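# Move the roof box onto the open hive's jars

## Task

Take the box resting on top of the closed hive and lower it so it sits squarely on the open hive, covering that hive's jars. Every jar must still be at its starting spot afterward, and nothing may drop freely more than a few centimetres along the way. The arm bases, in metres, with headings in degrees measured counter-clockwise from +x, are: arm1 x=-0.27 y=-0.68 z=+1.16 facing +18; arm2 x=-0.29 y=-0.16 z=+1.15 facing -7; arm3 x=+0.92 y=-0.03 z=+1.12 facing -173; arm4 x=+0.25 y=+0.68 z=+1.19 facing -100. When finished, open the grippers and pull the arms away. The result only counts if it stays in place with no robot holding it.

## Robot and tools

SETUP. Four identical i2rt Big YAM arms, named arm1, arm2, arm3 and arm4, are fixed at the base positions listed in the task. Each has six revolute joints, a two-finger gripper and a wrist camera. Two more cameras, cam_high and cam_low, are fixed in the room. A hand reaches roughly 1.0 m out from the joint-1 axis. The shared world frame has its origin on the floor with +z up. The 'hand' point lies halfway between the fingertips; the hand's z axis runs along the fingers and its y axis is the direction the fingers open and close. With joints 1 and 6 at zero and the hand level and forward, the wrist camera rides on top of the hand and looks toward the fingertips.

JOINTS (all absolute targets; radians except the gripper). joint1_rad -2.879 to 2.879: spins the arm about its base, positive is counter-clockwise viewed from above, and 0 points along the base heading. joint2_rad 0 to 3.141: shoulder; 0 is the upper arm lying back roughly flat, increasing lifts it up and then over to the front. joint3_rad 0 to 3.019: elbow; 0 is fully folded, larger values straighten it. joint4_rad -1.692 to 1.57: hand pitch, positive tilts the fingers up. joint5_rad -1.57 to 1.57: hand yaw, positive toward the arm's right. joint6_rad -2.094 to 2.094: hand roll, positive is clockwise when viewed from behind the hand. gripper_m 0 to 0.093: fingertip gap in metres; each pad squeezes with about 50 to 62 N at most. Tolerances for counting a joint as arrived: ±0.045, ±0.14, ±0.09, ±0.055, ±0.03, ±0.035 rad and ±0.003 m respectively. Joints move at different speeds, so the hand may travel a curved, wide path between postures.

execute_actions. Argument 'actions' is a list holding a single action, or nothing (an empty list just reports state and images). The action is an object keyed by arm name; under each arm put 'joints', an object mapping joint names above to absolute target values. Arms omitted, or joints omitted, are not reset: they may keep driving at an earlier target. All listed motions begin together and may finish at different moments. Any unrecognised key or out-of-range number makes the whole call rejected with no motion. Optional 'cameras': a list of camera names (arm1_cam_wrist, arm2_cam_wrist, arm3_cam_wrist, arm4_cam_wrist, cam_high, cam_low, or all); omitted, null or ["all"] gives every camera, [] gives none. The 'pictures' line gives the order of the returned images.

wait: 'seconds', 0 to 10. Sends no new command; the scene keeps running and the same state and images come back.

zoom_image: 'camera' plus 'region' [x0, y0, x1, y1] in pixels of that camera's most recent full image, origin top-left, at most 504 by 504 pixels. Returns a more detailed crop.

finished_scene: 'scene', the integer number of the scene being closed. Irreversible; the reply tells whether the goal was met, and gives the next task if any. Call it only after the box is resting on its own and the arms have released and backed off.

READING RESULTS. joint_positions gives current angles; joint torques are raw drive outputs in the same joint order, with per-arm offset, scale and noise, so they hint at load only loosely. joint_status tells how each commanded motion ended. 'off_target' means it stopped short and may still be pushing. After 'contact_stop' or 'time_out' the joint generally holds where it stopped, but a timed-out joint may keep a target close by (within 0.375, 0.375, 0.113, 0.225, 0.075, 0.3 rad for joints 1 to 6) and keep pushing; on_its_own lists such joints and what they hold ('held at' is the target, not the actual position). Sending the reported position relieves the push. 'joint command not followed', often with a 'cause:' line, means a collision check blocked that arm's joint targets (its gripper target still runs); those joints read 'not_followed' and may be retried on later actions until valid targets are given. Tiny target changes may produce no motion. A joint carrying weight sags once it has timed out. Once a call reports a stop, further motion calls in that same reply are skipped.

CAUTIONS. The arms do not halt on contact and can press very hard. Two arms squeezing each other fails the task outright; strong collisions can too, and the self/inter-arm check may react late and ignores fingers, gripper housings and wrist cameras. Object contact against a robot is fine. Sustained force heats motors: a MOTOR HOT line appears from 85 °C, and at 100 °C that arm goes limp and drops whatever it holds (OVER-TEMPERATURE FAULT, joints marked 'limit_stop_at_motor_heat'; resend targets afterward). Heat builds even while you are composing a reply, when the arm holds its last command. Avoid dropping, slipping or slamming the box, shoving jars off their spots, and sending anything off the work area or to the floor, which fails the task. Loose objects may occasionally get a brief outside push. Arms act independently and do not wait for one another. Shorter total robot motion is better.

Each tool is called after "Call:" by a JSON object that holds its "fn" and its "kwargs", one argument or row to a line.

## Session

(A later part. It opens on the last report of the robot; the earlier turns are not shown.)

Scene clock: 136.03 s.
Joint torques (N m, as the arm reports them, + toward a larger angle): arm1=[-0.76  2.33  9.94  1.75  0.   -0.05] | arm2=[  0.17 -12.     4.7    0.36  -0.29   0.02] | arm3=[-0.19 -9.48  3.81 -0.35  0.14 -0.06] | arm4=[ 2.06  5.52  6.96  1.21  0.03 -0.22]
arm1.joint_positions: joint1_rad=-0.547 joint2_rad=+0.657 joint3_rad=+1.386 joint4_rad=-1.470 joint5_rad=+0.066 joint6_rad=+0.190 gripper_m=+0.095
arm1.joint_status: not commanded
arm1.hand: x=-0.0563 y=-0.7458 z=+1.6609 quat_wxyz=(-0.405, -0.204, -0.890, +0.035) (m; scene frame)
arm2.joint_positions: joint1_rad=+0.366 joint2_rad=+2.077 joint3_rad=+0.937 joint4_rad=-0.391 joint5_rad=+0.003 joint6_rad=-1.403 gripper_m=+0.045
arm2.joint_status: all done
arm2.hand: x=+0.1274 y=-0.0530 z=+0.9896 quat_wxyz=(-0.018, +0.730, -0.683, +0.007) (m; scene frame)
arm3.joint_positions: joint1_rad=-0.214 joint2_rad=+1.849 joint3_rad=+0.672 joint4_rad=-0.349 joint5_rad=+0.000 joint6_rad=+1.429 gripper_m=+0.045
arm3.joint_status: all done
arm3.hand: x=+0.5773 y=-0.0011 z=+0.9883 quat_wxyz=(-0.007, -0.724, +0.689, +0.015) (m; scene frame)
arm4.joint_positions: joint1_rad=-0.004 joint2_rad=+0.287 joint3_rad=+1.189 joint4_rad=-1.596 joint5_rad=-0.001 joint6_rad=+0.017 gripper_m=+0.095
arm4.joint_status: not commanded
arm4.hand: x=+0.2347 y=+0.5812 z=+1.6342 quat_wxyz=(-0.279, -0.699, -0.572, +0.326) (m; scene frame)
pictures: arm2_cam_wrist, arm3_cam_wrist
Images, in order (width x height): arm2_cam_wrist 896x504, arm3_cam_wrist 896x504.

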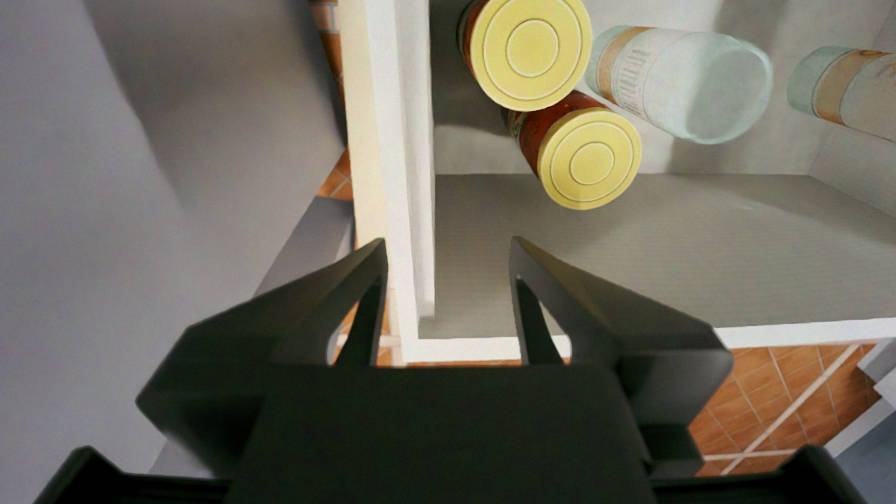

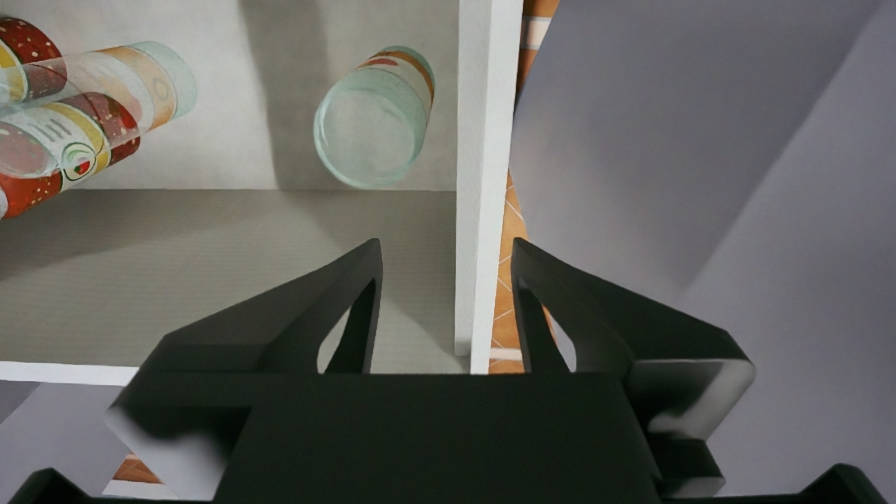

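Clear of the walls. Retreat both arms.

Call:
{"fn": "execute_actions", "kwargs": {
  "actions": [
    {"arm2":{"joints":{"joint2_rad":0.9,"joint3_rad":1.0,"joint4_rad":-1.1}},"arm3":{"joints":{"joint2_rad":0.9,"joint3_rad":1.0,"joint4_rad":-1.1}}}
  ],
  "cameras": ["arm4_cam_wrist","arm2_cam_wrist","arm3_cam_wrist","cam_high","cam_low"]
}}

Call:
{"fn": "zoom_image", "kwargs": {
  "camera": "cam_high",
  "region": [350, 130, 550, 330]
}}

Call:
{"fn": "zoom_image", "kwargs": {
  "camera": "arm4_cam_wrist",
  "region": [230, 20, 550, 260]
}}

Scene clock: 139.17 s.
Joint torques (N m, as the arm reports them, + toward a larger angle): arm1=[-0.71  2.46  9.86  1.81  0.   -0.01] | arm2=[-0.06 -2.56 14.82  1.22 -0.27  0.08] | arm3=[-0.17 -3.27 10.47  0.47  0.13 -0.11] | arm4=[ 2.09  5.45  6.98  1.22  0.03 -0.21]
arm1.joint_positions: joint1_rad=-0.547 joint2_rad=+0.657 joint3_rad=+1.386 joint4_rad=-1.470 joint5_rad=+0.066 joint6_rad=+0.190 gripper_m=+0.095
arm1.joint_status: not commanded
arm1.hand: x=-0.0563 y=-0.7458 z=+1.6609 quat_wxyz=(-0.405, -0.204, -0.890, +0.035) (m; scene frame)
arm2.joint_positions: joint1_rad=+0.366 joint2_rad=+0.898 joint3_rad=+0.959 joint4_rad=-1.087 joint5_rad=+0.003 joint6_rad=-1.403 gripper_m=+0.045
arm2.joint_status: all done
arm2.hand: x=+0.0451 y=-0.0778 z=+1.4355 quat_wxyz=(-0.226, +0.703, -0.659, +0.144) (m; scene frame)
arm3.joint_positions: joint1_rad=-0.214 joint2_rad=+0.898 joint3_rad=+0.991 joint4_rad=-1.082 joint5_rad=+0.000 joint6_rad=+1.429 gripper_m=+0.045
arm3.joint_status: all done
arm3.hand: x=+0.5658 y=-0.0038 z=+1.4099 quat_wxyz=(-0.171, -0.696, +0.661, +0.223) (m; scene frame)
arm4.joint_positions: joint1_rad=-0.004 joint2_rad=+0.287 joint3_rad=+1.189 joint4_rad=-1.596 joint5_rad=-0.001 joint6_rad=+0.017 gripper_m=+0.095
arm4.joint_status: not commanded
arm4.hand: x=+0.2347 y=+0.5812 z=+1.6342 quat_wxyz=(-0.279, -0.699, -0.572, +0.326) (m; scene frame)
pictures: arm2_cam_wrist, arm3_cam_wrist, arm4_cam_wrist, cam_high, cam_low
Images, in order (width x height): arm2_cam_wrist 896x504, arm3_cam_wrist 896x504, arm4_cam_wrist 896x504, cam_high 896x504, cam_low 896x504.

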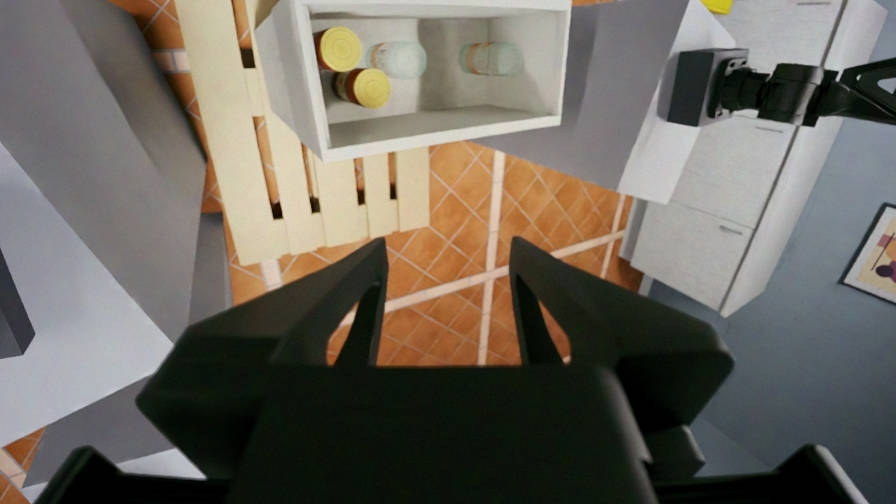

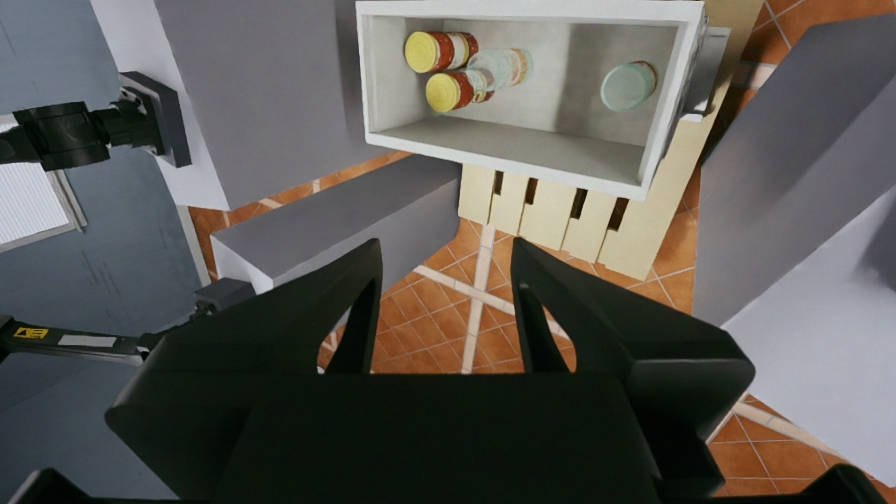

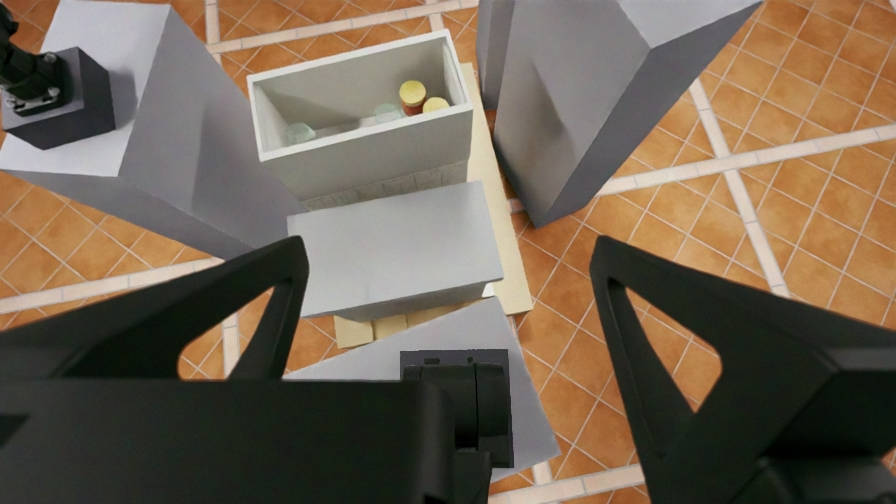

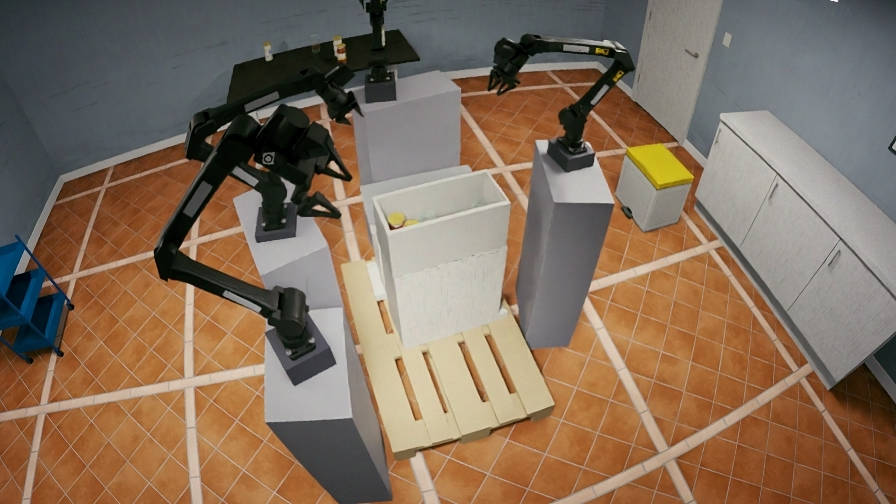

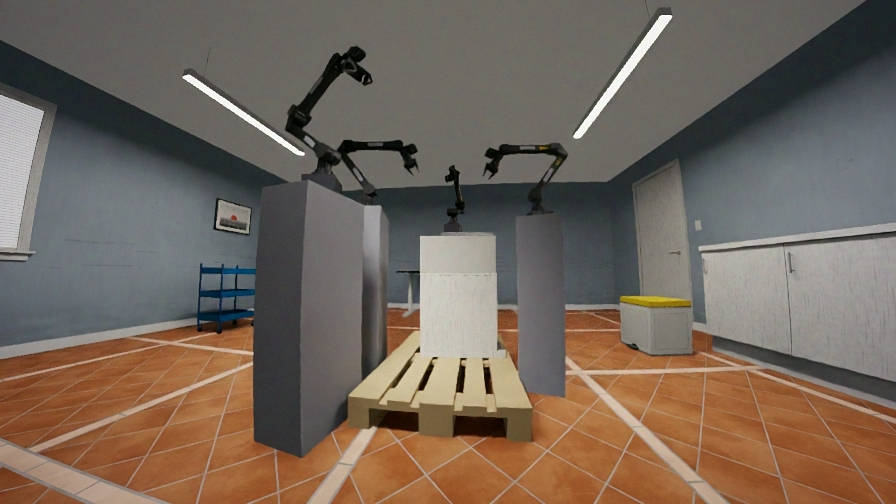

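Region (350, 130, 550, 330) of cam_high's 896x504 image, scaled by 2.520, with more detail than that image has.

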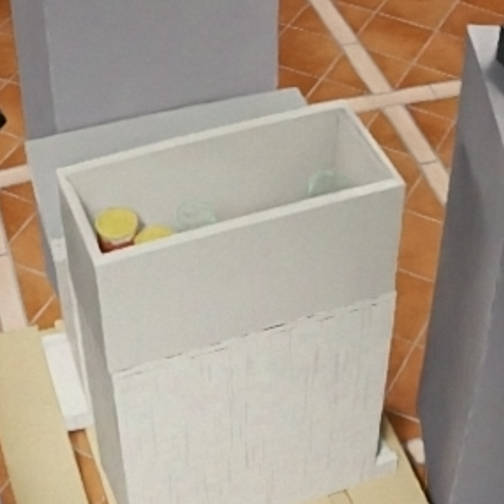

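Region (230, 20, 550, 260) of arm4_cam_wrist's 896x504 image, scaled by 1.575, with more detail than that image has; it fills the top 378 rows of this view, and the rest is white.

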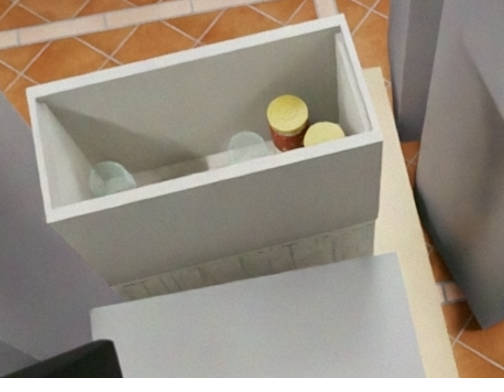

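The box sits flush on all visible sides, and the jars haven't moved.

Call:
{"fn": "finished_scene", "kwargs": {
  "scene": 1
}}

The scene is finished: the task was done.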